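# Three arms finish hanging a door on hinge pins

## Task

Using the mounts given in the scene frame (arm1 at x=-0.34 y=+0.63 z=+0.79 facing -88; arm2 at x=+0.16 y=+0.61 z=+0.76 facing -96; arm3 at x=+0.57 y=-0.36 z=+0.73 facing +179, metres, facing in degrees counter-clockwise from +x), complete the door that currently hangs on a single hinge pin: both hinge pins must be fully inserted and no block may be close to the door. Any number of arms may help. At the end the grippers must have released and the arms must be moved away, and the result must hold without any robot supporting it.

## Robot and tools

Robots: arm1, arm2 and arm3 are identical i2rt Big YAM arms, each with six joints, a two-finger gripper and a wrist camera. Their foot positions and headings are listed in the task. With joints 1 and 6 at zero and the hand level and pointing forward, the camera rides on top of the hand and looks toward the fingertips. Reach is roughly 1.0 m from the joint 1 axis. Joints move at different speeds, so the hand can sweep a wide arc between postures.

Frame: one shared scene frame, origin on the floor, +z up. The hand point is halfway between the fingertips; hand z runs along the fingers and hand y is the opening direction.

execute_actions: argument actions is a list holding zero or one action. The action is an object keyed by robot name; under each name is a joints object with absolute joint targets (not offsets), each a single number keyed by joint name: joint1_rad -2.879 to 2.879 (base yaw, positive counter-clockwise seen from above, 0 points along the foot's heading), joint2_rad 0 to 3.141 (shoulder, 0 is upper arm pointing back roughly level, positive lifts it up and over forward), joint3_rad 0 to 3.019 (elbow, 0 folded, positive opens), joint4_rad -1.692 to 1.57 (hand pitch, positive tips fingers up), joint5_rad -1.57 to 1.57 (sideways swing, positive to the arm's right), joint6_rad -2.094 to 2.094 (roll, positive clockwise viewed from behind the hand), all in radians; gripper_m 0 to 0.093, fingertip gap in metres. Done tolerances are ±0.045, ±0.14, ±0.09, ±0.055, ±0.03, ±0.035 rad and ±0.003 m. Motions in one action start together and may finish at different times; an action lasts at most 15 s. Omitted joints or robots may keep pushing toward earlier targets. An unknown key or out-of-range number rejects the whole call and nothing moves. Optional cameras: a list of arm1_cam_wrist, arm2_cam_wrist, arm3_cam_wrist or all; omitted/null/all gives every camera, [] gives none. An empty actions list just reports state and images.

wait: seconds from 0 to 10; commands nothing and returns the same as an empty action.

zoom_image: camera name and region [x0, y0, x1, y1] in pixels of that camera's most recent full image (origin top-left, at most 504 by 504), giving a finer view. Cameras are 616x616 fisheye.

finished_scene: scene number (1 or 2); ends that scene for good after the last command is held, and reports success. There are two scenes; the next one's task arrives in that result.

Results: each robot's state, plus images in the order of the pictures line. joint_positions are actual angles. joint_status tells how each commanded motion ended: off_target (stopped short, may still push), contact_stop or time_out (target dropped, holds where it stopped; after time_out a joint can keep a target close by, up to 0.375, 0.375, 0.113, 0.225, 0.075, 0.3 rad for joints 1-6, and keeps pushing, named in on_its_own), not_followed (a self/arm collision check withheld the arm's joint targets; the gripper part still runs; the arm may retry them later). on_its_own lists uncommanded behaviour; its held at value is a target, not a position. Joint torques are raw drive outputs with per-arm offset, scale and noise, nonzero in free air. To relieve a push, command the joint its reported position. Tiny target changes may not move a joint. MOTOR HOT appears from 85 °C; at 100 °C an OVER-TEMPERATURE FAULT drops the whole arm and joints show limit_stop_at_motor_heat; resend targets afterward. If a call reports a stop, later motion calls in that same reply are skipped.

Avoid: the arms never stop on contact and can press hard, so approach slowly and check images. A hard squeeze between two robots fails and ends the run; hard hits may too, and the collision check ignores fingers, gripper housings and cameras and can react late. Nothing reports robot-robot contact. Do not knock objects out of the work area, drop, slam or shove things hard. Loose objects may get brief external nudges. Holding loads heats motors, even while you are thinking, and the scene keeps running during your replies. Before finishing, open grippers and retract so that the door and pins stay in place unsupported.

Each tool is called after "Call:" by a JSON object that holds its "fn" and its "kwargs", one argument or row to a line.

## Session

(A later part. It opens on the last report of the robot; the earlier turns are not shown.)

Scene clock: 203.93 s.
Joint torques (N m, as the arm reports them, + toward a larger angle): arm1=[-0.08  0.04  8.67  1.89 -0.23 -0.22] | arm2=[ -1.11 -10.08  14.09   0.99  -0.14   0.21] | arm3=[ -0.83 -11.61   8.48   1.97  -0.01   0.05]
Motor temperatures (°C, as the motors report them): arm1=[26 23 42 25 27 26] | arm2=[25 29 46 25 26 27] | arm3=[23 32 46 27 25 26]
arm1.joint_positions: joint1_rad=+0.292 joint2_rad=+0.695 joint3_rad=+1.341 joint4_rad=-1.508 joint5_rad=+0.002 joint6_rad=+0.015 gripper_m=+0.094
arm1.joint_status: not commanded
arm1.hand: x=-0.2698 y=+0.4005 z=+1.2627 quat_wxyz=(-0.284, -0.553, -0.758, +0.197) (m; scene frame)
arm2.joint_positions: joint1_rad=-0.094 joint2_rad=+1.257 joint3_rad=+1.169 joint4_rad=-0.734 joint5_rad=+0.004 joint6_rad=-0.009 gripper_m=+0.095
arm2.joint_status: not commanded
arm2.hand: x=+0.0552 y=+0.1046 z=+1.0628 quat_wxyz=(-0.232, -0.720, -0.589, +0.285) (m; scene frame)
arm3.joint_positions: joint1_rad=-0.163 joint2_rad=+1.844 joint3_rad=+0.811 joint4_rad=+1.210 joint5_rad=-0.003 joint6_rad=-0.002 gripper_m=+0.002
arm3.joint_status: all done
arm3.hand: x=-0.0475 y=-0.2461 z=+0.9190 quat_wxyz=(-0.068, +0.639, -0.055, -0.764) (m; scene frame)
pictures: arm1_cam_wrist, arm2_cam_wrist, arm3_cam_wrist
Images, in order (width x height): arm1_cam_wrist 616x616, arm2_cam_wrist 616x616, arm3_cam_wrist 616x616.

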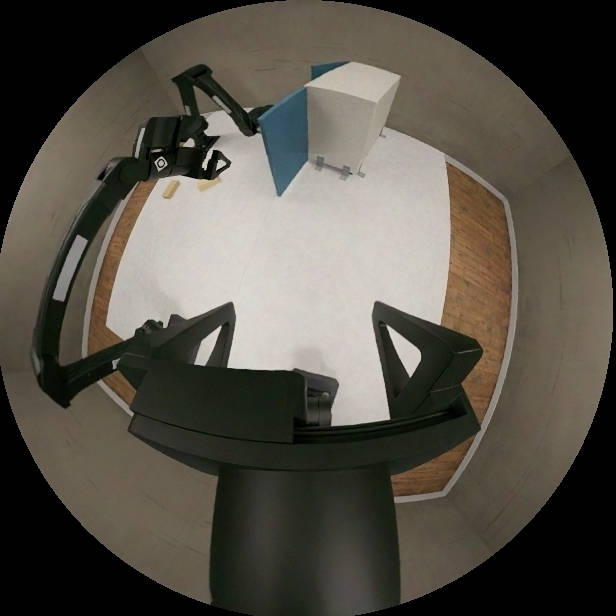

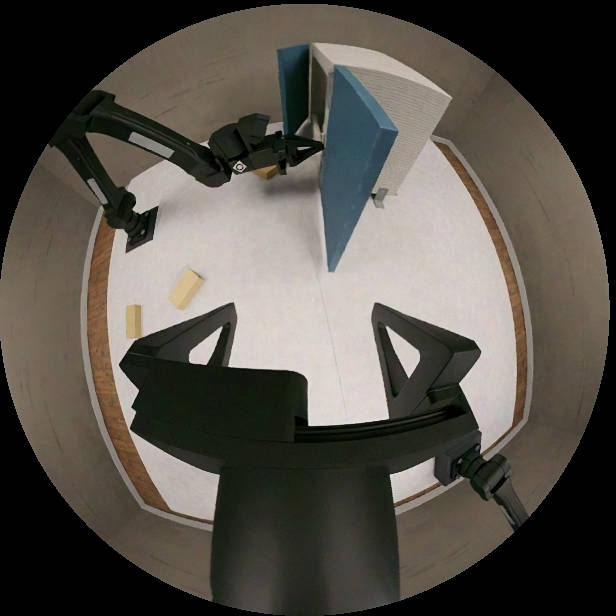

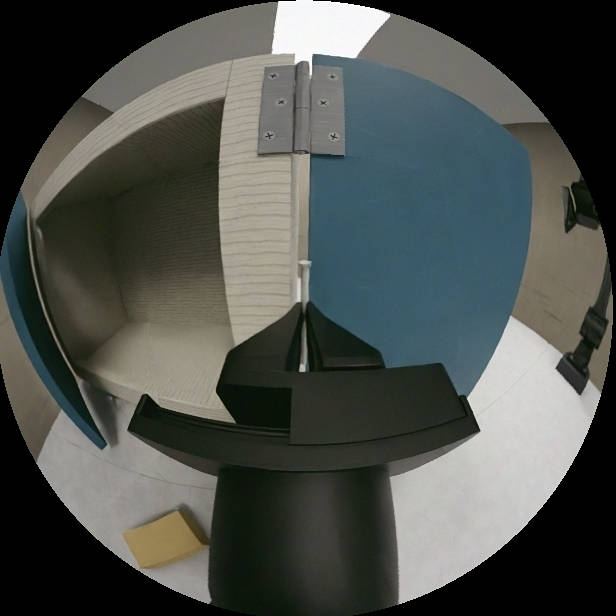

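Call:
{"fn": "execute_actions", "kwargs": {
  "actions": [
    {"arm3":{"joints":{"joint2_rad":1.9,"joint3_rad":0.811,"joint4_rad":1.27}}}
  ],
  "cameras": ["arm2_cam_wrist","arm3_cam_wrist"]
}}

Call:
{"fn": "execute_actions", "kwargs": {
  "actions": [
    {"arm3":{"joints":{"joint2_rad":1.95,"joint4_rad":1.31}}}
  ],
  "cameras": ["arm2_cam_wrist","arm3_cam_wrist"]
}}

Call:
{"fn": "zoom_image", "kwargs": {
  "camera": "arm2_cam_wrist",
  "region": [270, 100, 370, 200]
}}

Scene clock: 208.73 s.
Joint torques (N m, as the arm reports them, + toward a larger angle): arm1=[ 0.18  0.06  8.66  1.87 -0.24 -0.2 ] | arm2=[-0.98 -9.57 14.04  0.95 -0.16  0.21] | arm3=[ -1.17 -11.76   5.59   2.53  -0.02   0.05]
Motor temperatures (°C, as the motors report them): arm1=[26 23 42 25 27 26] | arm2=[25 29 46 25 26 27] | arm3=[23 33 46 27 25 26]
arm1.joint_positions: joint1_rad=+0.292 joint2_rad=+0.695 joint3_rad=+1.341 joint4_rad=-1.508 joint5_rad=+0.002 joint6_rad=+0.015 gripper_m=+0.094
arm1.joint_status: not commanded
arm1.hand: x=-0.2698 y=+0.4005 z=+1.2627 quat_wxyz=(-0.284, -0.553, -0.758, +0.197) (m; scene frame)
arm2.joint_positions: joint1_rad=-0.094 joint2_rad=+1.257 joint3_rad=+1.169 joint4_rad=-0.734 joint5_rad=+0.004 joint6_rad=-0.009 gripper_m=+0.095
arm2.joint_status: not commanded
arm2.hand: x=+0.0552 y=+0.1046 z=+1.0628 quat_wxyz=(-0.232, -0.720, -0.589, +0.285) (m; scene frame)
arm3.joint_positions: joint1_rad=-0.163 joint2_rad=+1.891 joint3_rad=+0.811 joint4_rad=+1.248 joint5_rad=-0.003 joint6_rad=-0.002 gripper_m=+0.002
arm3.joint_status: all done
arm3.hand: x=-0.0483 y=-0.2459 z=+0.8999 quat_wxyz=(-0.068, +0.643, -0.055, -0.761) (m; scene frame)
pictures: arm2_cam_wrist, arm3_cam_wrist
Images, in order (width x height): arm2_cam_wrist 616x616, arm3_cam_wrist 616x616.

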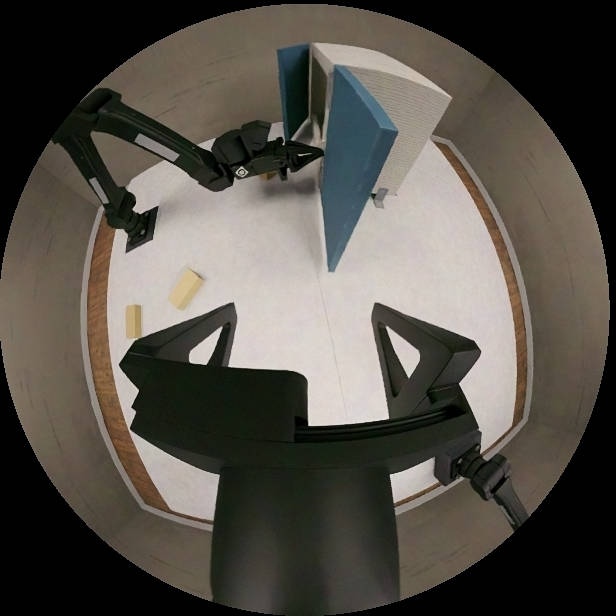

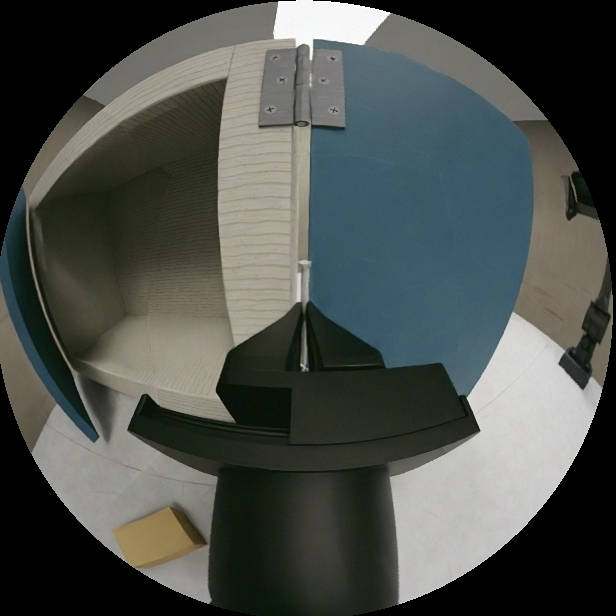

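Scene clock: 209.37 s.
Joint torques (N m, as the arm reports them, + toward a larger angle): arm1=[ 0.06  0.03  8.67  1.88 -0.23 -0.2 ] | arm2=[-0.81 -9.83 14.05  0.91 -0.17  0.2 ] | arm3=[ -0.81 -10.4    5.47   2.04  -0.03   0.06]
Motor temperatures (°C, as the motors report them): arm1=[26 23 42 25 27 26] | arm2=[25 29 46 25 26 27] | arm3=[23 33 45 27 25 26]
arm1.joint_positions: joint1_rad=+0.292 joint2_rad=+0.695 joint3_rad=+1.341 joint4_rad=-1.508 joint5_rad=+0.002 joint6_rad=+0.015 gripper_m=+0.094
arm1.joint_status: not commanded
arm1.hand: x=-0.2698 y=+0.4005 z=+1.2627 quat_wxyz=(-0.284, -0.553, -0.758, +0.197) (m; scene frame)
arm2.joint_positions: joint1_rad=-0.094 joint2_rad=+1.257 joint3_rad=+1.169 joint4_rad=-0.734 joint5_rad=+0.004 joint6_rad=-0.009 gripper_m=+0.095
arm2.joint_status: not commanded
arm2.hand: x=+0.0552 y=+0.1046 z=+1.0628 quat_wxyz=(-0.232, -0.720, -0.589, +0.285) (m; scene frame)
arm3.joint_positions: joint1_rad=-0.163 joint2_rad=+1.923 joint3_rad=+0.811 joint4_rad=+1.303 joint5_rad=-0.003 joint6_rad=-0.002 gripper_m=+0.002
arm3.joint_status: all done
arm3.hand: x=-0.0471 y=-0.2461 z=+0.8938 quat_wxyz=(-0.069, +0.634, -0.055, -0.768) (m; scene frame)
pictures: arm2_cam_wrist, arm3_cam_wrist
Images, in order (width x height): arm2_cam_wrist 616x616, arm3_cam_wrist 616x616.

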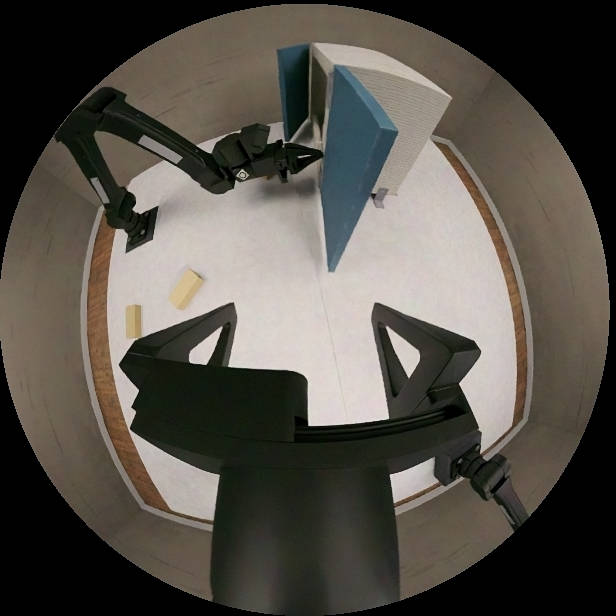

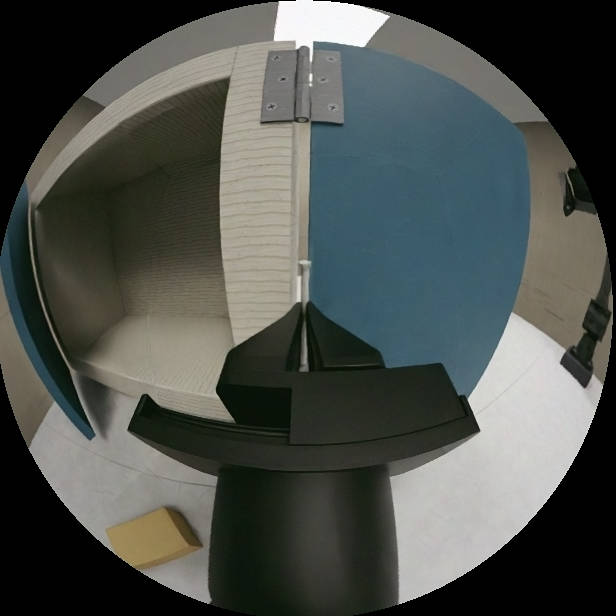

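Region (270, 100, 370, 200) of arm2_cam_wrist's 616x616 image, scaled by 5.040, with more detail than that image has.

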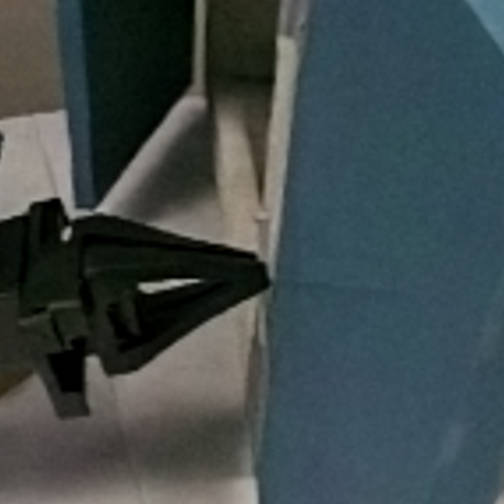

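Call:
{"fn": "execute_actions", "kwargs": {
  "actions": [
    {"arm2":{"joints":{"joint1_rad":-0.38,"joint2_rad":1.5,"joint3_rad":0.75,"joint4_rad":0.6,"joint5_rad":-0.485}}}
  ],
  "cameras": []
}}

Call:
{"fn": "execute_actions", "kwargs": {
  "actions": [
    {"arm2":{"joints":{"joint2_rad":1.68,"joint3_rad":0.75,"joint4_rad":0.94}}}
  ],
  "cameras": ["arm2_cam_wrist","arm1_cam_wrist"]
}}

Scene clock: 228.00 s.
Joint torques (N m, as the arm reports them, + toward a larger angle): arm1=[ 0.02 -0.14  8.65  1.92 -0.23 -0.21] | arm2=[  0.34 -10.81  10.64   2.88  -0.26   0.17] | arm3=[ -0.72 -10.61   5.42   2.01  -0.02   0.06]
Motor temperatures (°C, as the motors report them): arm1=[26 23 43 25 27 26] | arm2=[25 30 46 25 26 27] | arm3=[23 32 43 27 25 26]
arm1.joint_positions: joint1_rad=+0.292 joint2_rad=+0.695 joint3_rad=+1.341 joint4_rad=-1.508 joint5_rad=+0.002 joint6_rad=+0.015 gripper_m=+0.094
arm1.joint_status: not commanded
arm1.hand: x=-0.2698 y=+0.4005 z=+1.2627 quat_wxyz=(-0.284, -0.553, -0.758, +0.197) (m; scene frame)
arm2.joint_positions: joint1_rad=-0.390 joint2_rad=+1.504 joint3_rad=+0.727 joint4_rad=+0.572 joint5_rad=-0.481 joint6_rad=-0.006 gripper_m=+0.095
arm2.joint_status: all done
arm2.hand: x=-0.0364 y=+0.0822 z=+0.9634 quat_wxyz=(-0.474, -0.570, -0.512, +0.434) (m; scene frame)
arm3.joint_positions: joint1_rad=-0.163 joint2_rad=+1.923 joint3_rad=+0.811 joint4_rad=+1.303 joint5_rad=-0.003 joint6_rad=-0.002 gripper_m=+0.002
arm3.joint_status: not commanded
arm3.hand: x=-0.0471 y=-0.2461 z=+0.8938 quat_wxyz=(-0.069, +0.634, -0.055, -0.768) (m; scene frame)
pictures: none
No camera images: the call's "cameras" was empty. Leave "cameras" out to get every camera's image.

Scene clock: 229.07 s.
Joint torques (N m, as the arm reports them, + toward a larger angle): arm1=[ 0.24 -0.02  8.6   1.86 -0.23 -0.21] | arm2=[  0.21 -12.11   9.26   2.85  -0.17   0.19] | arm3=[ -0.71 -10.61   5.38   2.    -0.03   0.03]
Motor temperatures (°C, as the motors report them): arm1=[26 23 43 25 27 26] | arm2=[25 30 46 25 26 27] | arm3=[23 32 43 27 25 26]
arm1.joint_positions: joint1_rad=+0.292 joint2_rad=+0.695 joint3_rad=+1.341 joint4_rad=-1.508 joint5_rad=+0.002 joint6_rad=+0.015 gripper_m=+0.094
arm1.joint_status: not commanded
arm1.hand: x=-0.2698 y=+0.4005 z=+1.2627 quat_wxyz=(-0.284, -0.553, -0.758, +0.197) (m; scene frame)
arm2.joint_positions: joint1_rad=-0.390 joint2_rad=+1.685 joint3_rad=+0.727 joint4_rad=+0.912 joint5_rad=-0.481 joint6_rad=-0.006 gripper_m=+0.095
arm2.joint_status: all done
arm2.hand: x=-0.0457 y=+0.0645 z=+0.9407 quat_wxyz=(-0.493, -0.519, -0.498, +0.490) (m; scene frame)
arm3.joint_positions: joint1_rad=-0.163 joint2_rad=+1.923 joint3_rad=+0.811 joint4_rad=+1.303 joint5_rad=-0.003 joint6_rad=-0.002 gripper_m=+0.002
arm3.joint_status: not commanded
arm3.hand: x=-0.0471 y=-0.2461 z=+0.8938 quat_wxyz=(-0.069, +0.634, -0.055, -0.768) (m; scene frame)
pictures: arm1_cam_wrist, arm2_cam_wrist
Images, in order (width x height): arm1_cam_wrist 616x616, arm2_cam_wrist 616x616.

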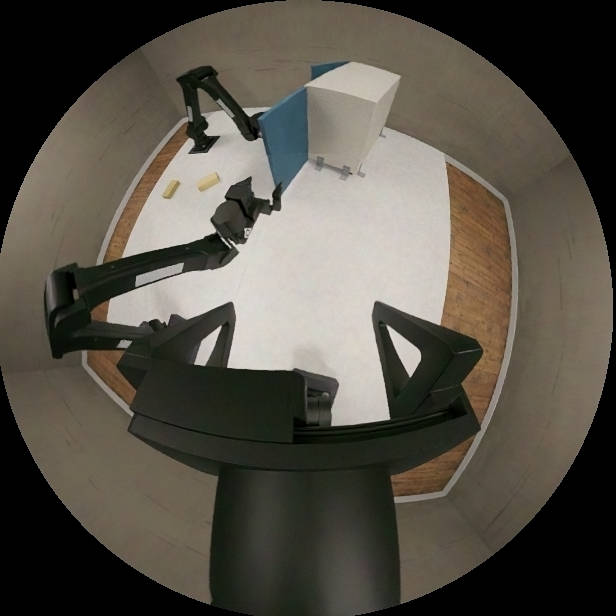

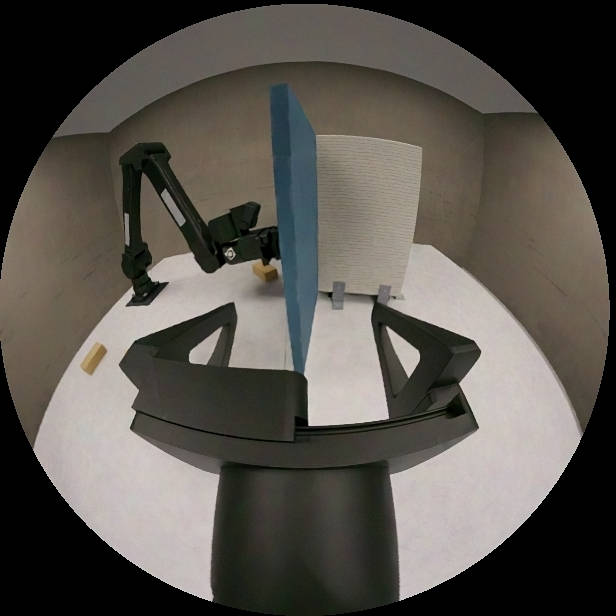

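Call:
{"fn": "execute_actions", "kwargs": {
  "actions": [
    {"arm2":{"joints":{"joint1_rad":-0.29,"joint2_rad":1.82,"joint3_rad":0.97,"joint4_rad":0.87,"joint5_rad":-0.41}}}
  ],
  "cameras": ["arm2_cam_wrist"]
}}

Scene clock: 233.87 s.
Joint torques (N m, as the arm reports them, + toward a larger angle): arm1=[ 0.11 -0.09  8.65  1.9  -0.24 -0.2 ] | arm2=[ -1.2  -14.    10.97   1.25   0.23   0.19] | arm3=[ -0.86 -10.34   5.32   1.88   0.     0.07]
Motor temperatures (°C, as the motors report them): arm1=[26 23 43 25 27 26] | arm2=[25 30 45 25 26 27] | arm3=[23 32 43 27 25 26]
arm1.joint_positions: joint1_rad=+0.292 joint2_rad=+0.695 joint3_rad=+1.341 joint4_rad=-1.508 joint5_rad=+0.002 joint6_rad=+0.015 gripper_m=+0.094
arm1.joint_status: not commanded
arm1.hand: x=-0.2698 y=+0.4005 z=+1.2627 quat_wxyz=(-0.284, -0.553, -0.758, +0.197) (m; scene frame)
arm2.joint_positions: joint1_rad=-0.284 joint2_rad=+1.815 joint3_rad=+0.934 joint4_rad=+0.888 joint5_rad=-0.414 joint6_rad=-0.006 gripper_m=+0.095
arm2.joint_status: all done
arm2.hand: x=-0.0252 y=-0.0199 z=+0.9535 quat_wxyz=(-0.508, -0.491, -0.503, +0.498) (m; scene frame)
arm3.joint_positions: joint1_rad=-0.163 joint2_rad=+1.923 joint3_rad=+0.811 joint4_rad=+1.303 joint5_rad=-0.003 joint6_rad=-0.002 gripper_m=+0.002
arm3.joint_status: not commanded
arm3.hand: x=-0.0471 y=-0.2461 z=+0.8938 quat_wxyz=(-0.069, +0.634, -0.055, -0.768) (m; scene frame)
pictures: arm2_cam_wrist
Images, in order (width x height): arm2_cam_wrist 616x616.

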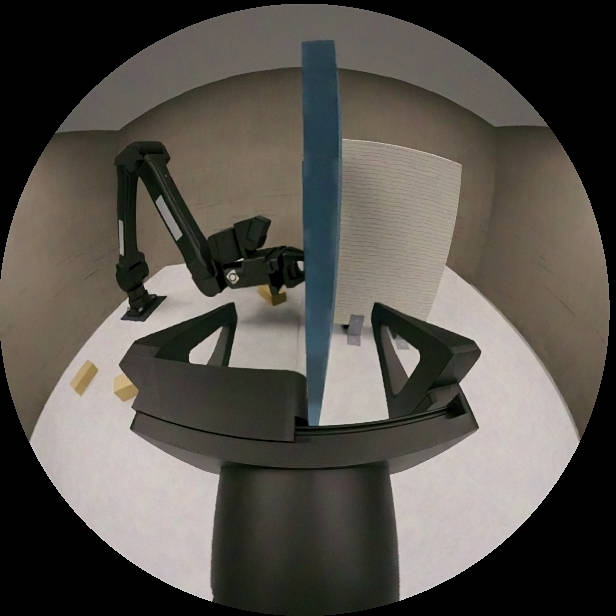

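Same as scene 1 grip view. Close, lift, push.

Call:
{"fn": "execute_actions", "kwargs": {
  "actions": [
    {"arm2":{"joints":{"gripper_m":0.0}}}
  ],
  "cameras": []
}}

Call:
{"fn": "execute_actions", "kwargs": {
  "actions": [
    {"arm2":{"joints":{"joint2_rad":1.72}},"arm3":{"joints":{"joint2_rad":2.0,"joint4_rad":1.35}}}
  ],
  "cameras": []
}}

Call:
{"fn": "execute_actions", "kwargs": {
  "actions": [
    {"arm3":{"joints":{"joint2_rad":2.05,"joint4_rad":1.39}}}
  ],
  "cameras": ["arm3_cam_wrist"]
}}

Scene clock: 243.43 s.
Joint torques (N m, as the arm reports them, + toward a larger angle): arm1=[ 0.11  0.04  8.66  1.85 -0.24 -0.2 ] | arm2=[ -0.44 -13.59  10.9    1.08  -0.32   0.18] | arm3=[ -0.95 -10.38   5.49   2.01  -0.02   0.05]
Motor temperatures (°C, as the motors report them): arm1=[26 23 43 25 27 26] | arm2=[25 30 44 25 26 27] | arm3=[23 33 43 27 25 26]
arm1.joint_positions: joint1_rad=+0.292 joint2_rad=+0.695 joint3_rad=+1.341 joint4_rad=-1.508 joint5_rad=+0.002 joint6_rad=+0.015 gripper_m=+0.094
arm1.joint_status: not commanded
arm1.hand: x=-0.2698 y=+0.4005 z=+1.2627 quat_wxyz=(-0.284, -0.553, -0.758, +0.197) (m; scene frame)
arm2.joint_positions: joint1_rad=-0.290 joint2_rad=+1.815 joint3_rad=+0.934 joint4_rad=+0.887 joint5_rad=-0.402 joint6_rad=-0.006 gripper_m=+0.016
arm2.joint_status: gripper_m off_target (ended at +0.016, target +0.000)
arm2.hand: x=-0.0313 y=-0.0189 z=+0.9536 quat_wxyz=(-0.503, -0.496, -0.498, +0.503) (m; scene frame)
arm3.joint_positions: joint1_rad=-0.163 joint2_rad=+1.923 joint3_rad=+0.811 joint4_rad=+1.303 joint5_rad=-0.003 joint6_rad=-0.002 gripper_m=+0.002
arm3.joint_status: not commanded
arm3.hand: x=-0.0471 y=-0.2461 z=+0.8938 quat_wxyz=(-0.069, +0.634, -0.055, -0.768) (m; scene frame)
pictures: none
No camera images: the call's "cameras" was empty. Leave "cameras" out to get every camera's image.

Scene clock: 244.10 s.
Joint torques (N m, as the arm reports them, + toward a larger angle): arm1=[ 0.12 -0.06  8.69  1.85 -0.24 -0.21] | arm2=[ -0.06 -19.76  11.14   2.09  -0.36   0.18] | arm3=[-0.4  -9.1   5.14  1.18  0.01  0.05]
Motor temperatures (°C, as the motors report them): arm1=[26 23 43 25 27 26] | arm2=[25 30 44 25 26 27] | arm3=[23 32 43 27 25 26]
arm1.joint_positions: joint1_rad=+0.292 joint2_rad=+0.695 joint3_rad=+1.341 joint4_rad=-1.508 joint5_rad=+0.002 joint6_rad=+0.015 gripper_m=+0.094
arm1.joint_status: not commanded
arm1.hand: x=-0.2698 y=+0.4005 z=+1.2627 quat_wxyz=(-0.284, -0.553, -0.758, +0.197) (m; scene frame)
arm2.joint_positions: joint1_rad=-0.290 joint2_rad=+1.797 joint3_rad=+0.934 joint4_rad=+0.858 joint5_rad=-0.402 joint6_rad=-0.006 gripper_m=+0.016
arm2.joint_status: all done
arm2.hand: x=-0.0309 y=-0.0179 z=+0.9584 quat_wxyz=(-0.502, -0.499, -0.499, +0.499) (m; scene frame)
arm3.joint_positions: joint1_rad=-0.163 joint2_rad=+1.949 joint3_rad=+0.811 joint4_rad=+1.363 joint5_rad=-0.003 joint6_rad=-0.002 gripper_m=+0.002
arm3.joint_status: all done
arm3.hand: x=-0.0451 y=-0.2465 z=+0.8921 quat_wxyz=(-0.070, +0.621, -0.053, -0.779) (m; scene frame)
pictures: none
No camera images: the call's "cameras" was empty. Leave "cameras" out to get every camera's image.

Scene clock: 244.73 s.
Joint torques (N m, as the arm reports them, + toward a larger angle): arm1=[ 0.08 -0.04  8.7   1.87 -0.23 -0.21] | arm2=[ -0.79 -19.47  11.13   2.06  -0.35   0.16] | arm3=[-0.91 -7.35  4.35  0.46  0.01  0.04]
Motor temperatures (°C, as the motors report them): arm1=[26 23 43 25 27 26] | arm2=[25 30 44 25 26 27] | arm3=[23 32 43 27 25 26]
arm1.joint_positions: joint1_rad=+0.292 joint2_rad=+0.695 joint3_rad=+1.341 joint4_rad=-1.508 joint5_rad=+0.002 joint6_rad=+0.015 gripper_m=+0.094
arm1.joint_status: not commanded
arm1.hand: x=-0.2698 y=+0.4005 z=+1.2627 quat_wxyz=(-0.284, -0.553, -0.758, +0.197) (m; scene frame)
arm2.joint_positions: joint1_rad=-0.290 joint2_rad=+1.797 joint3_rad=+0.934 joint4_rad=+0.858 joint5_rad=-0.402 joint6_rad=-0.006 gripper_m=+0.016
arm2.joint_status: not commanded
arm2.hand: x=-0.0309 y=-0.0179 z=+0.9584 quat_wxyz=(-0.502, -0.499, -0.499, +0.499) (m; scene frame)
arm3.joint_positions: joint1_rad=-0.163 joint2_rad=+1.979 joint3_rad=+0.818 joint4_rad=+1.422 joint5_rad=-0.003 joint6_rad=-0.002 gripper_m=+0.002
arm3.joint_status: all done
arm3.hand: x=-0.0446 y=-0.2465 z=+0.8910 quat_wxyz=(-0.071, +0.607, -0.052, -0.790) (m; scene frame)
pictures: arm3_cam_wrist
Images, in order (width x height): arm3_cam_wrist 616x616.

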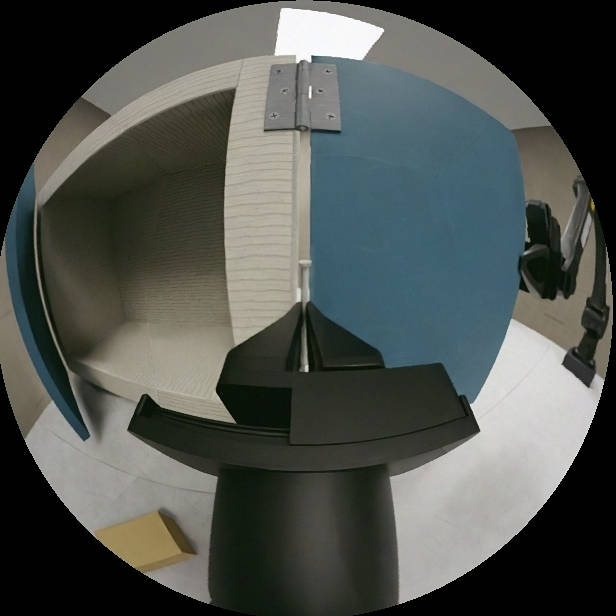

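Call:
{"fn": "execute_actions", "kwargs": {
  "actions": [
    {"arm2":{"joints":{"joint2_rad":1.67}},"arm3":{"joints":{"joint2_rad":2.06,"joint3_rad":0.811,"joint4_rad":1.36}}}
  ],
  "cameras": []
}}

Call:
{"fn": "execute_actions", "kwargs": {
  "actions": [
    {"arm3":{"joints":{"joint2_rad":2.11,"joint4_rad":1.4}}}
  ],
  "cameras": ["arm3_cam_wrist"]
}}

Scene clock: 252.87 s.
Joint torques (N m, as the arm reports them, + toward a larger angle): arm1=[ 0.17 -0.06  8.61  1.89 -0.23 -0.21] | arm2=[ -0.39 -22.55  11.16   2.99  -0.56   0.18] | arm3=[-0.93 -6.88  4.37 -0.52 -0.02  0.06]
Motor temperatures (°C, as the motors report them): arm1=[26 23 43 25 27 26] | arm2=[25 32 44 25 26 27] | arm3=[23 32 42 27 25 26]
arm1.joint_positions: joint1_rad=+0.292 joint2_rad=+0.695 joint3_rad=+1.341 joint4_rad=-1.508 joint5_rad=+0.002 joint6_rad=+0.015 gripper_m=+0.094
arm1.joint_status: not commanded
arm1.hand: x=-0.2698 y=+0.4005 z=+1.2627 quat_wxyz=(-0.284, -0.553, -0.758, +0.197) (m; scene frame)
arm2.joint_positions: joint1_rad=-0.290 joint2_rad=+1.788 joint3_rad=+0.934 joint4_rad=+0.840 joint5_rad=-0.396 joint6_rad=-0.008 gripper_m=+0.016
arm2.joint_status: all done
arm2.hand: x=-0.0316 y=-0.0173 z=+0.9599 quat_wxyz=(-0.499, -0.503, -0.500, +0.498) (m; scene frame)
arm3.joint_positions: joint1_rad=-0.163 joint2_rad=+1.980 joint3_rad=+0.819 joint4_rad=+1.422 joint5_rad=-0.003 joint6_rad=-0.002 gripper_m=+0.002
arm3.joint_status: joint4_rad time_out (moved +0.000 of -0.062); the others done
arm3.on_its_own: joint4_rad reads +1.422 and still pushes toward +1.360 since a time_out
arm3.hand: x=-0.0449 y=-0.2465 z=+0.8906 quat_wxyz=(-0.071, +0.607, -0.052, -0.790) (m; scene frame)
pictures: none
No camera images: the call's "cameras" was empty. Leave "cameras" out to get every camera's image.

not run: a stop came earlier in this reply.

Call:
{"fn": "execute_actions", "kwargs": {
  "actions": [
    {"arm3":{"joints":{"joint2_rad":1.92,"joint3_rad":0.811,"joint4_rad":1.33}},"arm2":{"joints":{"joint2_rad":1.64,"joint3_rad":0.93}}}
  ],
  "cameras": []
}}

Call:
{"fn": "execute_actions", "kwargs": {
  "actions": [
    {"arm3":{"joints":{"joint2_rad":2.02,"joint4_rad":1.36}}}
  ],
  "cameras": ["arm3_cam_wrist"]
}}

Scene clock: 261.37 s.
Joint torques (N m, as the arm reports them, + toward a larger angle): arm1=[ 0.1  -0.27  8.65  1.87 -0.24 -0.21] | arm2=[ -0.71 -24.36   8.08   3.3   -0.88   0.22] | arm3=[ -1.21 -14.19   4.8    1.27  -0.01   0.04]
Motor temperatures (°C, as the motors report them): arm1=[26 23 43 25 27 26] | arm2=[25 33 44 25 26 27] | arm3=[23 32 42 27 25 26]
arm1.joint_positions: joint1_rad=+0.292 joint2_rad=+0.695 joint3_rad=+1.341 joint4_rad=-1.508 joint5_rad=+0.002 joint6_rad=+0.015 gripper_m=+0.094
arm1.joint_status: not commanded
arm1.hand: x=-0.2698 y=+0.4005 z=+1.2627 quat_wxyz=(-0.284, -0.553, -0.758, +0.197) (m; scene frame)
arm2.joint_positions: joint1_rad=-0.285 joint2_rad=+1.782 joint3_rad=+0.933 joint4_rad=+0.830 joint5_rad=-0.389 joint6_rad=-0.010 gripper_m=+0.016
arm2.joint_status: joint2_rad time_out (moved -0.006 of -0.148); the others done
arm2.on_its_own: joint2_rad reads +1.782 and still pushes toward +1.640 since a time_out
arm2.hand: x=-0.0298 y=-0.0173 z=+0.9606 quat_wxyz=(-0.497, -0.505, -0.501, +0.498) (m; scene frame)
arm3.joint_positions: joint1_rad=-0.163 joint2_rad=+1.942 joint3_rad=+0.817 joint4_rad=+1.342 joint5_rad=-0.003 joint6_rad=-0.002 gripper_m=+0.002
arm3.joint_status: all done
arm3.hand: x=-0.0476 y=-0.2460 z=+0.8940 quat_wxyz=(-0.070, +0.624, -0.054, -0.776) (m; scene frame)
pictures: none
No camera images: the call's "cameras" was empty. Leave "cameras" out to get every camera's image.

not run: a stop came earlier in this reply.

Call:
{"fn": "execute_actions", "kwargs": {
  "actions": [
    {"arm3":{"joints":{"joint2_rad":2.01,"joint4_rad":1.35}},"arm2":{"joints":{"joint2_rad":1.74}}}
  ],
  "cameras": []
}}

Call:
{"fn": "execute_actions", "kwargs": {
  "actions": [
    {"arm3":{"joints":{"joint2_rad":2.04}},"arm2":{"joints":{"joint2_rad":1.82}}}
  ],
  "cameras": ["arm3_cam_wrist"]
}}

Scene clock: 266.57 s.
Joint torques (N m, as the arm reports them, + toward a larger angle): arm1=[ 0.3  -0.05  8.69  1.88 -0.25 -0.22] | arm2=[ -1.03 -17.21   7.94   3.33  -0.9    0.22] | arm3=[-0.55 -8.65  4.69  1.06 -0.04  0.05]
Motor temperatures (°C, as the motors report them): arm1=[26 23 43 25 27 26] | arm2=[25 34 43 26 26 27] | arm3=[23 33 42 27 25 26]
arm1.joint_positions: joint1_rad=+0.292 joint2_rad=+0.695 joint3_rad=+1.341 joint4_rad=-1.508 joint5_rad=+0.002 joint6_rad=+0.015 gripper_m=+0.094
arm1.joint_status: not commanded
arm1.hand: x=-0.2698 y=+0.4005 z=+1.2627 quat_wxyz=(-0.284, -0.553, -0.758, +0.197) (m; scene frame)
arm2.joint_positions: joint1_rad=-0.285 joint2_rad=+1.785 joint3_rad=+0.933 joint4_rad=+0.830 joint5_rad=-0.389 joint6_rad=-0.010 gripper_m=+0.016
arm2.joint_status: all done
arm2.hand: x=-0.0299 y=-0.0175 z=+0.9587 quat_wxyz=(-0.496, -0.506, -0.501, +0.497) (m; scene frame)
arm3.joint_positions: joint1_rad=-0.163 joint2_rad=+1.955 joint3_rad=+0.817 joint4_rad=+1.367 joint5_rad=-0.003 joint6_rad=-0.002 gripper_m=+0.002
arm3.joint_status: all done
arm3.hand: x=-0.0467 y=-0.2462 z=+0.8922 quat_wxyz=(-0.070, +0.619, -0.053, -0.780) (m; scene frame)
pictures: none
No camera images: the call's "cameras" was empty. Leave "cameras" out to get every camera's image.

Scene clock: 267.30 s.
Joint torques (N m, as the arm reports them, + toward a larger angle): arm1=[ 0.05 -0.06  8.65  1.9  -0.23 -0.21] | arm2=[ -0.46 -12.51   7.99   2.69  -0.69   0.23] | arm3=[-0.55 -7.1   4.35  0.45 -0.02  0.07]
Motor temperatures (°C, as the motors report them): arm1=[26 23 43 25 27 26] | arm2=[25 34 43 26 26 27] | arm3=[23 33 42 27 25 26]
arm1.joint_positions: joint1_rad=+0.292 joint2_rad=+0.695 joint3_rad=+1.341 joint4_rad=-1.508 joint5_rad=+0.002 joint6_rad=+0.015 gripper_m=+0.094
arm1.joint_status: not commanded
arm1.hand: x=-0.2698 y=+0.4005 z=+1.2627 quat_wxyz=(-0.284, -0.553, -0.758, +0.197) (m; scene frame)
arm2.joint_positions: joint1_rad=-0.286 joint2_rad=+1.797 joint3_rad=+0.933 joint4_rad=+0.847 joint5_rad=-0.394 joint6_rad=-0.010 gripper_m=+0.016
arm2.joint_status: all done
arm2.hand: x=-0.0296 y=-0.0183 z=+0.9546 quat_wxyz=(-0.498, -0.504, -0.501, +0.497) (m; scene frame)
arm3.joint_positions: joint1_rad=-0.163 joint2_rad=+1.965 joint3_rad=+0.820 joint4_rad=+1.385 joint5_rad=-0.003 joint6_rad=-0.002 gripper_m=+0.002
arm3.joint_status: all done
arm3.hand: x=-0.0468 y=-0.2461 z=+0.8912 quat_wxyz=(-0.070, +0.615, -0.053, -0.783) (m; scene frame)
pictures: arm3_cam_wrist
Images, in order (width x height): arm3_cam_wrist 616x616.

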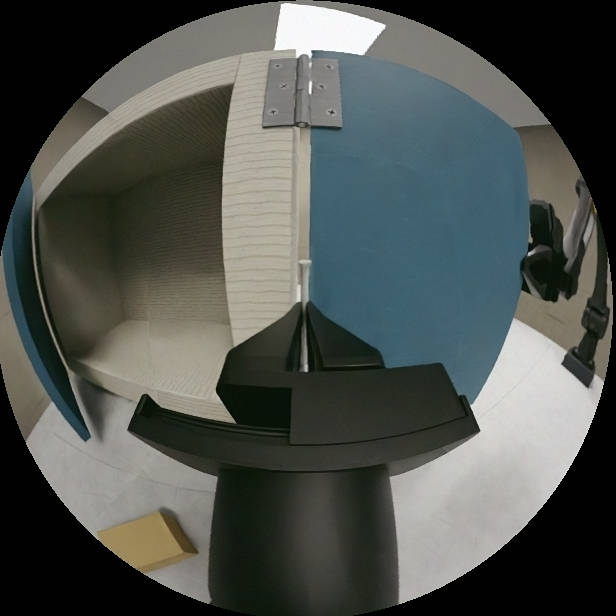

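Call:
{"fn": "execute_actions", "kwargs": {
  "actions": [
    {"arm3":{"joints":{"joint2_rad":1.96,"joint4_rad":1.35}}}
  ],
  "cameras": ["arm2_cam_wrist"]
}}

Call:
{"fn": "zoom_image", "kwargs": {
  "camera": "arm2_cam_wrist",
  "region": [250, 220, 340, 310]
}}

Scene clock: 278.80 s.
Joint torques (N m, as the arm reports them, + toward a larger angle): arm1=[ 0.06 -0.05  8.67  1.89 -0.24 -0.2 ] | arm2=[ -0.7  -12.26   8.05   2.75  -0.65   0.26] | arm3=[ -0.93 -12.49   4.39   0.64  -0.01   0.08]
Motor temperatures (°C, as the motors report them): arm1=[26 23 43 25 27 26] | arm2=[25 33 42 26 26 27] | arm3=[23 32 41 27 25 26]
arm1.joint_positions: joint1_rad=+0.292 joint2_rad=+0.695 joint3_rad=+1.341 joint4_rad=-1.508 joint5_rad=+0.002 joint6_rad=+0.015 gripper_m=+0.094
arm1.joint_status: not commanded
arm1.hand: x=-0.2698 y=+0.4005 z=+1.2627 quat_wxyz=(-0.284, -0.553, -0.758, +0.197) (m; scene frame)
arm2.joint_positions: joint1_rad=-0.286 joint2_rad=+1.797 joint3_rad=+0.933 joint4_rad=+0.847 joint5_rad=-0.394 joint6_rad=-0.010 gripper_m=+0.016
arm2.joint_status: not commanded
arm2.hand: x=-0.0296 y=-0.0183 z=+0.9546 quat_wxyz=(-0.498, -0.504, -0.501, +0.497) (m; scene frame)
arm3.joint_positions: joint1_rad=-0.163 joint2_rad=+1.960 joint3_rad=+0.820 joint4_rad=+1.378 joint5_rad=-0.003 joint6_rad=-0.002 gripper_m=+0.002
arm3.joint_status: all done
arm3.hand: x=-0.0470 y=-0.2461 z=+0.8929 quat_wxyz=(-0.070, +0.616, -0.053, -0.783) (m; scene frame)
pictures: arm2_cam_wrist
Images, in order (width x height): arm2_cam_wrist 616x616.

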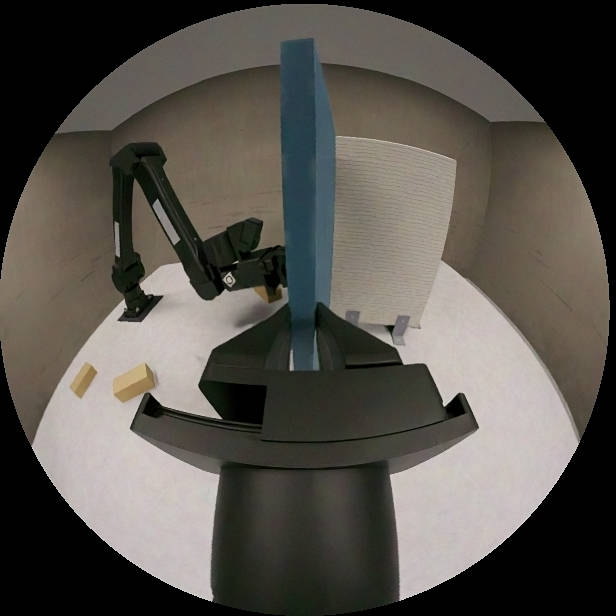

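Region (250, 220, 340, 310) of arm2_cam_wrist's 616x616 image, scaled by 5.600, with more detail than that image has.

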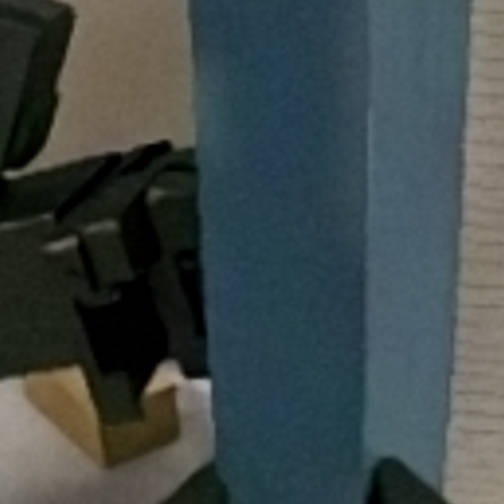

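Call:
{"fn": "execute_actions", "kwargs": {
  "actions": [
    {"arm3":{"joints":{"joint2_rad":1.92,"joint4_rad":1.3}},"arm2":{"joints":{"joint2_rad":1.73}}}
  ],
  "cameras": []
}}

Call:
{"fn": "execute_actions", "kwargs": {
  "actions": [
    {"arm3":{"joints":{"joint2_rad":2.06,"joint4_rad":1.3}}}
  ],
  "cameras": ["arm3_cam_wrist"]
}}

Scene clock: 292.37 s.
Joint torques (N m, as the arm reports them, + toward a larger angle): arm1=[ 0.12 -0.03  8.66  1.84 -0.24 -0.2 ] | arm2=[ -0.56 -18.97   7.94   2.6   -0.69   0.22] | arm3=[ -0.81 -13.37   4.95   0.91   0.01   0.03]
Motor temperatures (°C, as the motors report them): arm1=[26 23 43 25 27 26] | arm2=[25 32 42 26 26 27] | arm3=[23 33 41 26 25 26]
arm1.joint_positions: joint1_rad=+0.292 joint2_rad=+0.695 joint3_rad=+1.341 joint4_rad=-1.508 joint5_rad=+0.002 joint6_rad=+0.015 gripper_m=+0.094
arm1.joint_status: not commanded
arm1.hand: x=-0.2698 y=+0.4005 z=+1.2627 quat_wxyz=(-0.284, -0.553, -0.758, +0.197) (m; scene frame)
arm2.joint_positions: joint1_rad=-0.286 joint2_rad=+1.793 joint3_rad=+0.933 joint4_rad=+0.847 joint5_rad=-0.394 joint6_rad=-0.010 gripper_m=+0.016
arm2.joint_status: all done
arm2.hand: x=-0.0296 y=-0.0180 z=+0.9573 quat_wxyz=(-0.499, -0.502, -0.501, +0.498) (m; scene frame)
arm3.joint_positions: joint1_rad=-0.163 joint2_rad=+1.933 joint3_rad=+0.817 joint4_rad=+1.319 joint5_rad=-0.003 joint6_rad=-0.002 gripper_m=+0.002
arm3.joint_status: all done
arm3.hand: x=-0.0484 y=-0.2458 z=+0.8938 quat_wxyz=(-0.069, +0.629, -0.054, -0.772) (m; scene frame)
pictures: none
No camera images: the call's "cameras" was empty. Leave "cameras" out to get every camera's image.

Scene clock: 294.30 s.
Joint torques (N m, as the arm reports them, + toward a larger angle): arm1=[ 0.06 -0.18  8.64  1.9  -0.23 -0.21] | arm2=[ -0.53 -18.61   8.06   2.58  -0.67   0.25] | arm3=[-0.51 -5.02  4.43 -0.49 -0.03  0.07]
Motor temperatures (°C, as the motors report them): arm1=[26 23 43 25 27 26] | arm2=[25 32 42 26 26 27] | arm3=[23 33 41 26 25 26]
arm1.joint_positions: joint1_rad=+0.292 joint2_rad=+0.695 joint3_rad=+1.341 joint4_rad=-1.508 joint5_rad=+0.002 joint6_rad=+0.015 gripper_m=+0.094
arm1.joint_status: not commanded
arm1.hand: x=-0.2698 y=+0.4005 z=+1.2627 quat_wxyz=(-0.284, -0.553, -0.758, +0.197) (m; scene frame)
arm2.joint_positions: joint1_rad=-0.286 joint2_rad=+1.793 joint3_rad=+0.933 joint4_rad=+0.847 joint5_rad=-0.394 joint6_rad=-0.010 gripper_m=+0.016
arm2.joint_status: not commanded
arm2.hand: x=-0.0296 y=-0.0180 z=+0.9573 quat_wxyz=(-0.499, -0.502, -0.501, +0.498) (m; scene frame)
arm3.joint_positions: joint1_rad=-0.163 joint2_rad=+1.958 joint3_rad=+0.821 joint4_rad=+1.360 joint5_rad=-0.003 joint6_rad=-0.002 gripper_m=+0.002
arm3.joint_status: joint4_rad time_out (moved +0.041 of -0.019); the others done
arm3.on_its_own: joint4_rad reads +1.360 and still pushes toward +1.300 since a time_out
arm3.hand: x=-0.0482 y=-0.2458 z=+0.8902 quat_wxyz=(-0.070, +0.622, -0.054, -0.778) (m; scene frame)
pictures: arm3_cam_wrist
Images, in order (width x height): arm3_cam_wrist 616x616.

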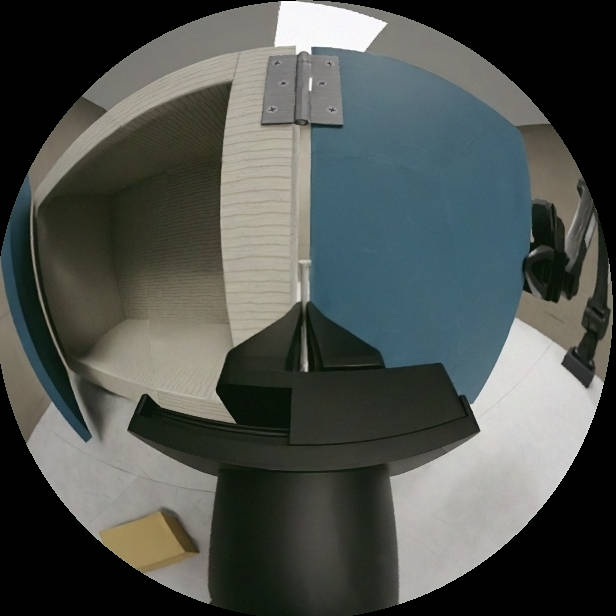

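Call:
{"fn": "execute_actions", "kwargs": {
  "actions": [
    {"arm3":{"joints":{"joint2_rad":2.03,"joint4_rad":1.36}},"arm2":{"joints":{"joint1_rad":-0.35}}}
  ],
  "cameras": []
}}

Call:
{"fn": "execute_actions", "kwargs": {
  "actions": [
    {"arm2":{"joints":{"joint1_rad":-0.23}}}
  ],
  "cameras": ["arm3_cam_wrist"]
}}

Scene clock: 299.10 s.
Joint torques (N m, as the arm reports them, + toward a larger angle): arm1=[ 0.24 -0.06  8.65  1.86 -0.23 -0.21] | arm2=[ -4.02 -18.8    7.84   2.72  -0.66   0.24] | arm3=[-0.84 -7.93  4.24  0.75 -0.01  0.04]
Motor temperatures (°C, as the motors report them): arm1=[26 23 43 25 27 26] | arm2=[25 33 42 26 26 27] | arm3=[23 32 41 26 25 26]
arm1.joint_positions: joint1_rad=+0.292 joint2_rad=+0.695 joint3_rad=+1.341 joint4_rad=-1.508 joint5_rad=+0.002 joint6_rad=+0.015 gripper_m=+0.094
arm1.joint_status: not commanded
arm1.hand: x=-0.2698 y=+0.4005 z=+1.2627 quat_wxyz=(-0.284, -0.553, -0.758, +0.197) (m; scene frame)
arm2.joint_positions: joint1_rad=-0.308 joint2_rad=+1.793 joint3_rad=+0.936 joint4_rad=+0.847 joint5_rad=-0.394 joint6_rad=-0.010 gripper_m=+0.015
arm2.joint_status: all done
arm2.hand: x=-0.0435 y=-0.0144 z=+0.9585 quat_wxyz=(-0.493, -0.507, -0.495, +0.504) (m; scene frame)
arm3.joint_positions: joint1_rad=-0.163 joint2_rad=+1.965 joint3_rad=+0.821 joint4_rad=+1.386 joint5_rad=-0.003 joint6_rad=-0.002 gripper_m=+0.002
arm3.joint_status: all done
arm3.hand: x=-0.0471 y=-0.2460 z=+0.8917 quat_wxyz=(-0.070, +0.615, -0.053, -0.784) (m; scene frame)
pictures: none
No camera images: the call's "cameras" was empty. Leave "cameras" out to get every camera's image.

Scene clock: 300.97 s.
Joint torques (N m, as the arm reports them, + toward a larger angle): arm1=[ 0.08  0.08  8.62  1.83 -0.23 -0.22] | arm2=[  3.55 -18.17   8.48   2.71  -1.76   0.23] | arm3=[-1.16 -8.02  4.28  0.75  0.    0.04]
Motor temperatures (°C, as the motors report them): arm1=[26 23 43 25 27 26] | arm2=[25 33 42 26 27 27] | arm3=[23 32 41 26 25 26]
arm1.joint_positions: joint1_rad=+0.292 joint2_rad=+0.695 joint3_rad=+1.341 joint4_rad=-1.508 joint5_rad=+0.002 joint6_rad=+0.015 gripper_m=+0.094
arm1.joint_status: not commanded
arm1.hand: x=-0.2698 y=+0.4005 z=+1.2627 quat_wxyz=(-0.284, -0.553, -0.758, +0.197) (m; scene frame)
arm2.joint_positions: joint1_rad=-0.275 joint2_rad=+1.788 joint3_rad=+0.927 joint4_rad=+0.847 joint5_rad=-0.370 joint6_rad=-0.010 gripper_m=+0.015
arm2.joint_status: joint1_rad time_out (moved +0.032 of +0.078)
arm2.on_its_own: joint1_rad reads -0.275 and still pushes toward -0.230 since a time_out
arm2.hand: x=-0.0263 y=-0.0182 z=+0.9577 quat_wxyz=(-0.495, -0.506, -0.498, +0.501) (m; scene frame)
arm3.joint_positions: joint1_rad=-0.163 joint2_rad=+1.965 joint3_rad=+0.821 joint4_rad=+1.386 joint5_rad=-0.003 joint6_rad=-0.002 gripper_m=+0.002
arm3.joint_status: not commanded
arm3.hand: x=-0.0471 y=-0.2460 z=+0.8917 quat_wxyz=(-0.070, +0.615, -0.053, -0.784) (m; scene frame)
pictures: arm3_cam_wrist
Images, in order (width x height): arm3_cam_wrist 616x616.

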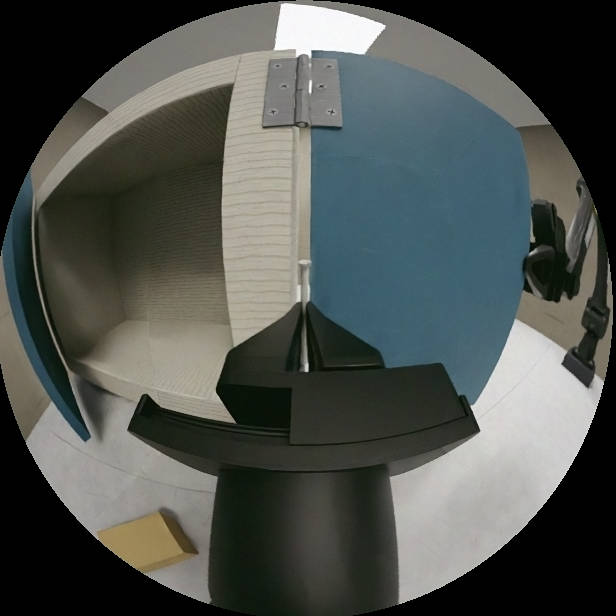

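Call:
{"fn": "execute_actions", "kwargs": {
  "actions": [
    {"arm3":{"joints":{"joint2_rad":1.95,"joint4_rad":1.35}},"arm2":{"joints":{"joint1_rad":-0.39,"joint2_rad":1.85,"joint3_rad":1.02,"joint4_rad":0.85,"joint5_rad":-0.6}}}
  ],
  "cameras": []
}}

Call:
{"fn": "execute_actions", "kwargs": {
  "actions": [
    {"arm2":{"joints":{"joint1_rad":-0.48,"joint2_rad":1.895,"joint3_rad":1.1,"joint4_rad":0.83,"joint5_rad":-0.8}}}
  ],
  "cameras": ["arm3_cam_wrist","arm2_cam_wrist"]
}}

Scene clock: 311.50 s.
Joint torques (N m, as the arm reports them, + toward a larger angle): arm1=[ 0.2  -0.06  8.65  1.87 -0.24 -0.21] | arm2=[ -0.14 -14.69   9.94   1.89  -0.38   0.23] | arm3=[ -0.9  -13.53   4.41   0.91  -0.01   0.04]
Motor temperatures (°C, as the motors report them): arm1=[26 23 43 25 27 26] | arm2=[25 33 42 26 28 27] | arm3=[23 32 41 26 25 26]
arm1.joint_positions: joint1_rad=+0.292 joint2_rad=+0.695 joint3_rad=+1.341 joint4_rad=-1.508 joint5_rad=+0.002 joint6_rad=+0.015 gripper_m=+0.094
arm1.joint_status: not commanded
arm1.hand: x=-0.2698 y=+0.4005 z=+1.2627 quat_wxyz=(-0.284, -0.553, -0.758, +0.197) (m; scene frame)
arm2.joint_positions: joint1_rad=-0.392 joint2_rad=+1.845 joint3_rad=+1.001 joint4_rad=+0.846 joint5_rad=-0.590 joint6_rad=-0.010 gripper_m=+0.015
arm2.joint_status: all done
arm2.hand: x=-0.0726 y=-0.0145 z=+0.9563 quat_wxyz=(-0.522, -0.474, -0.521, +0.481) (m; scene frame)
arm3.joint_positions: joint1_rad=-0.163 joint2_rad=+1.957 joint3_rad=+0.821 joint4_rad=+1.372 joint5_rad=-0.003 joint6_rad=-0.002 gripper_m=+0.002
arm3.joint_status: all done
arm3.hand: x=-0.0475 y=-0.2459 z=+0.8934 quat_wxyz=(-0.070, +0.617, -0.053, -0.782) (m; scene frame)
pictures: none
No camera images: the call's "cameras" was empty. Leave "cameras" out to get every camera's image.

Scene clock: 312.30 s.
Joint torques (N m, as the arm reports them, + toward a larger angle): arm1=[ 0.09  0.02  8.67  1.86 -0.23 -0.2 ] | arm2=[ -2.23 -15.94  10.24   1.32  -1.17   0.15] | arm3=[ -1.   -13.78   4.39   0.75  -0.01   0.06]
Motor temperatures (°C, as the motors report them): arm1=[26 23 43 25 27 26] | arm2=[25 33 42 26 28 27] | arm3=[23 32 41 26 25 26]
arm1.joint_positions: joint1_rad=+0.292 joint2_rad=+0.695 joint3_rad=+1.341 joint4_rad=-1.508 joint5_rad=+0.002 joint6_rad=+0.015 gripper_m=+0.094
arm1.joint_status: not commanded
arm1.hand: x=-0.2698 y=+0.4005 z=+1.2627 quat_wxyz=(-0.284, -0.553, -0.758, +0.197) (m; scene frame)
arm2.joint_positions: joint1_rad=-0.457 joint2_rad=+1.898 joint3_rad=+1.078 joint4_rad=+0.838 joint5_rad=-0.772 joint6_rad=-0.005 gripper_m=+0.015
arm2.joint_status: all done
arm2.hand: x=-0.0946 y=-0.0154 z=+0.9564 quat_wxyz=(-0.552, -0.438, -0.546, +0.454) (m; scene frame)
arm3.joint_positions: joint1_rad=-0.163 joint2_rad=+1.957 joint3_rad=+0.821 joint4_rad=+1.372 joint5_rad=-0.003 joint6_rad=-0.002 gripper_m=+0.002
arm3.joint_status: not commanded
arm3.hand: x=-0.0475 y=-0.2459 z=+0.8934 quat_wxyz=(-0.070, +0.617, -0.053, -0.782) (m; scene frame)
pictures: arm2_cam_wrist, arm3_cam_wrist
Images, in order (width x height): arm2_cam_wrist 616x616, arm3_cam_wrist 616x616.

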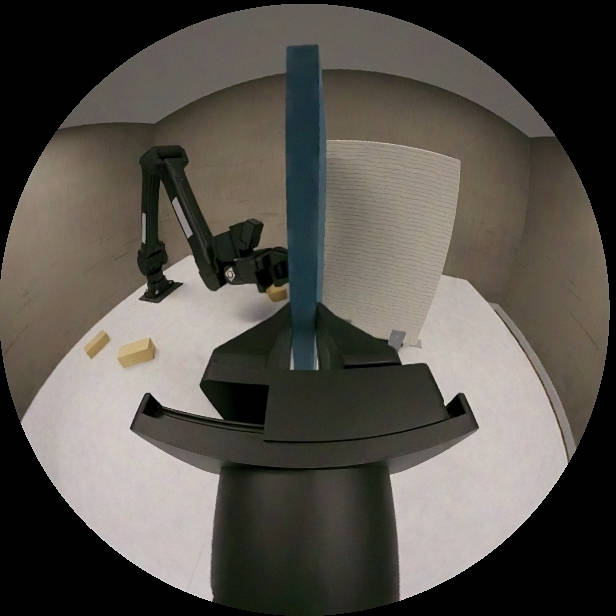

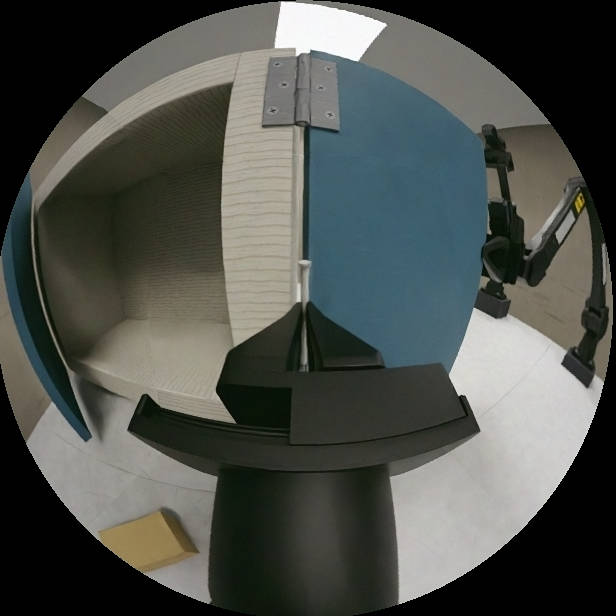

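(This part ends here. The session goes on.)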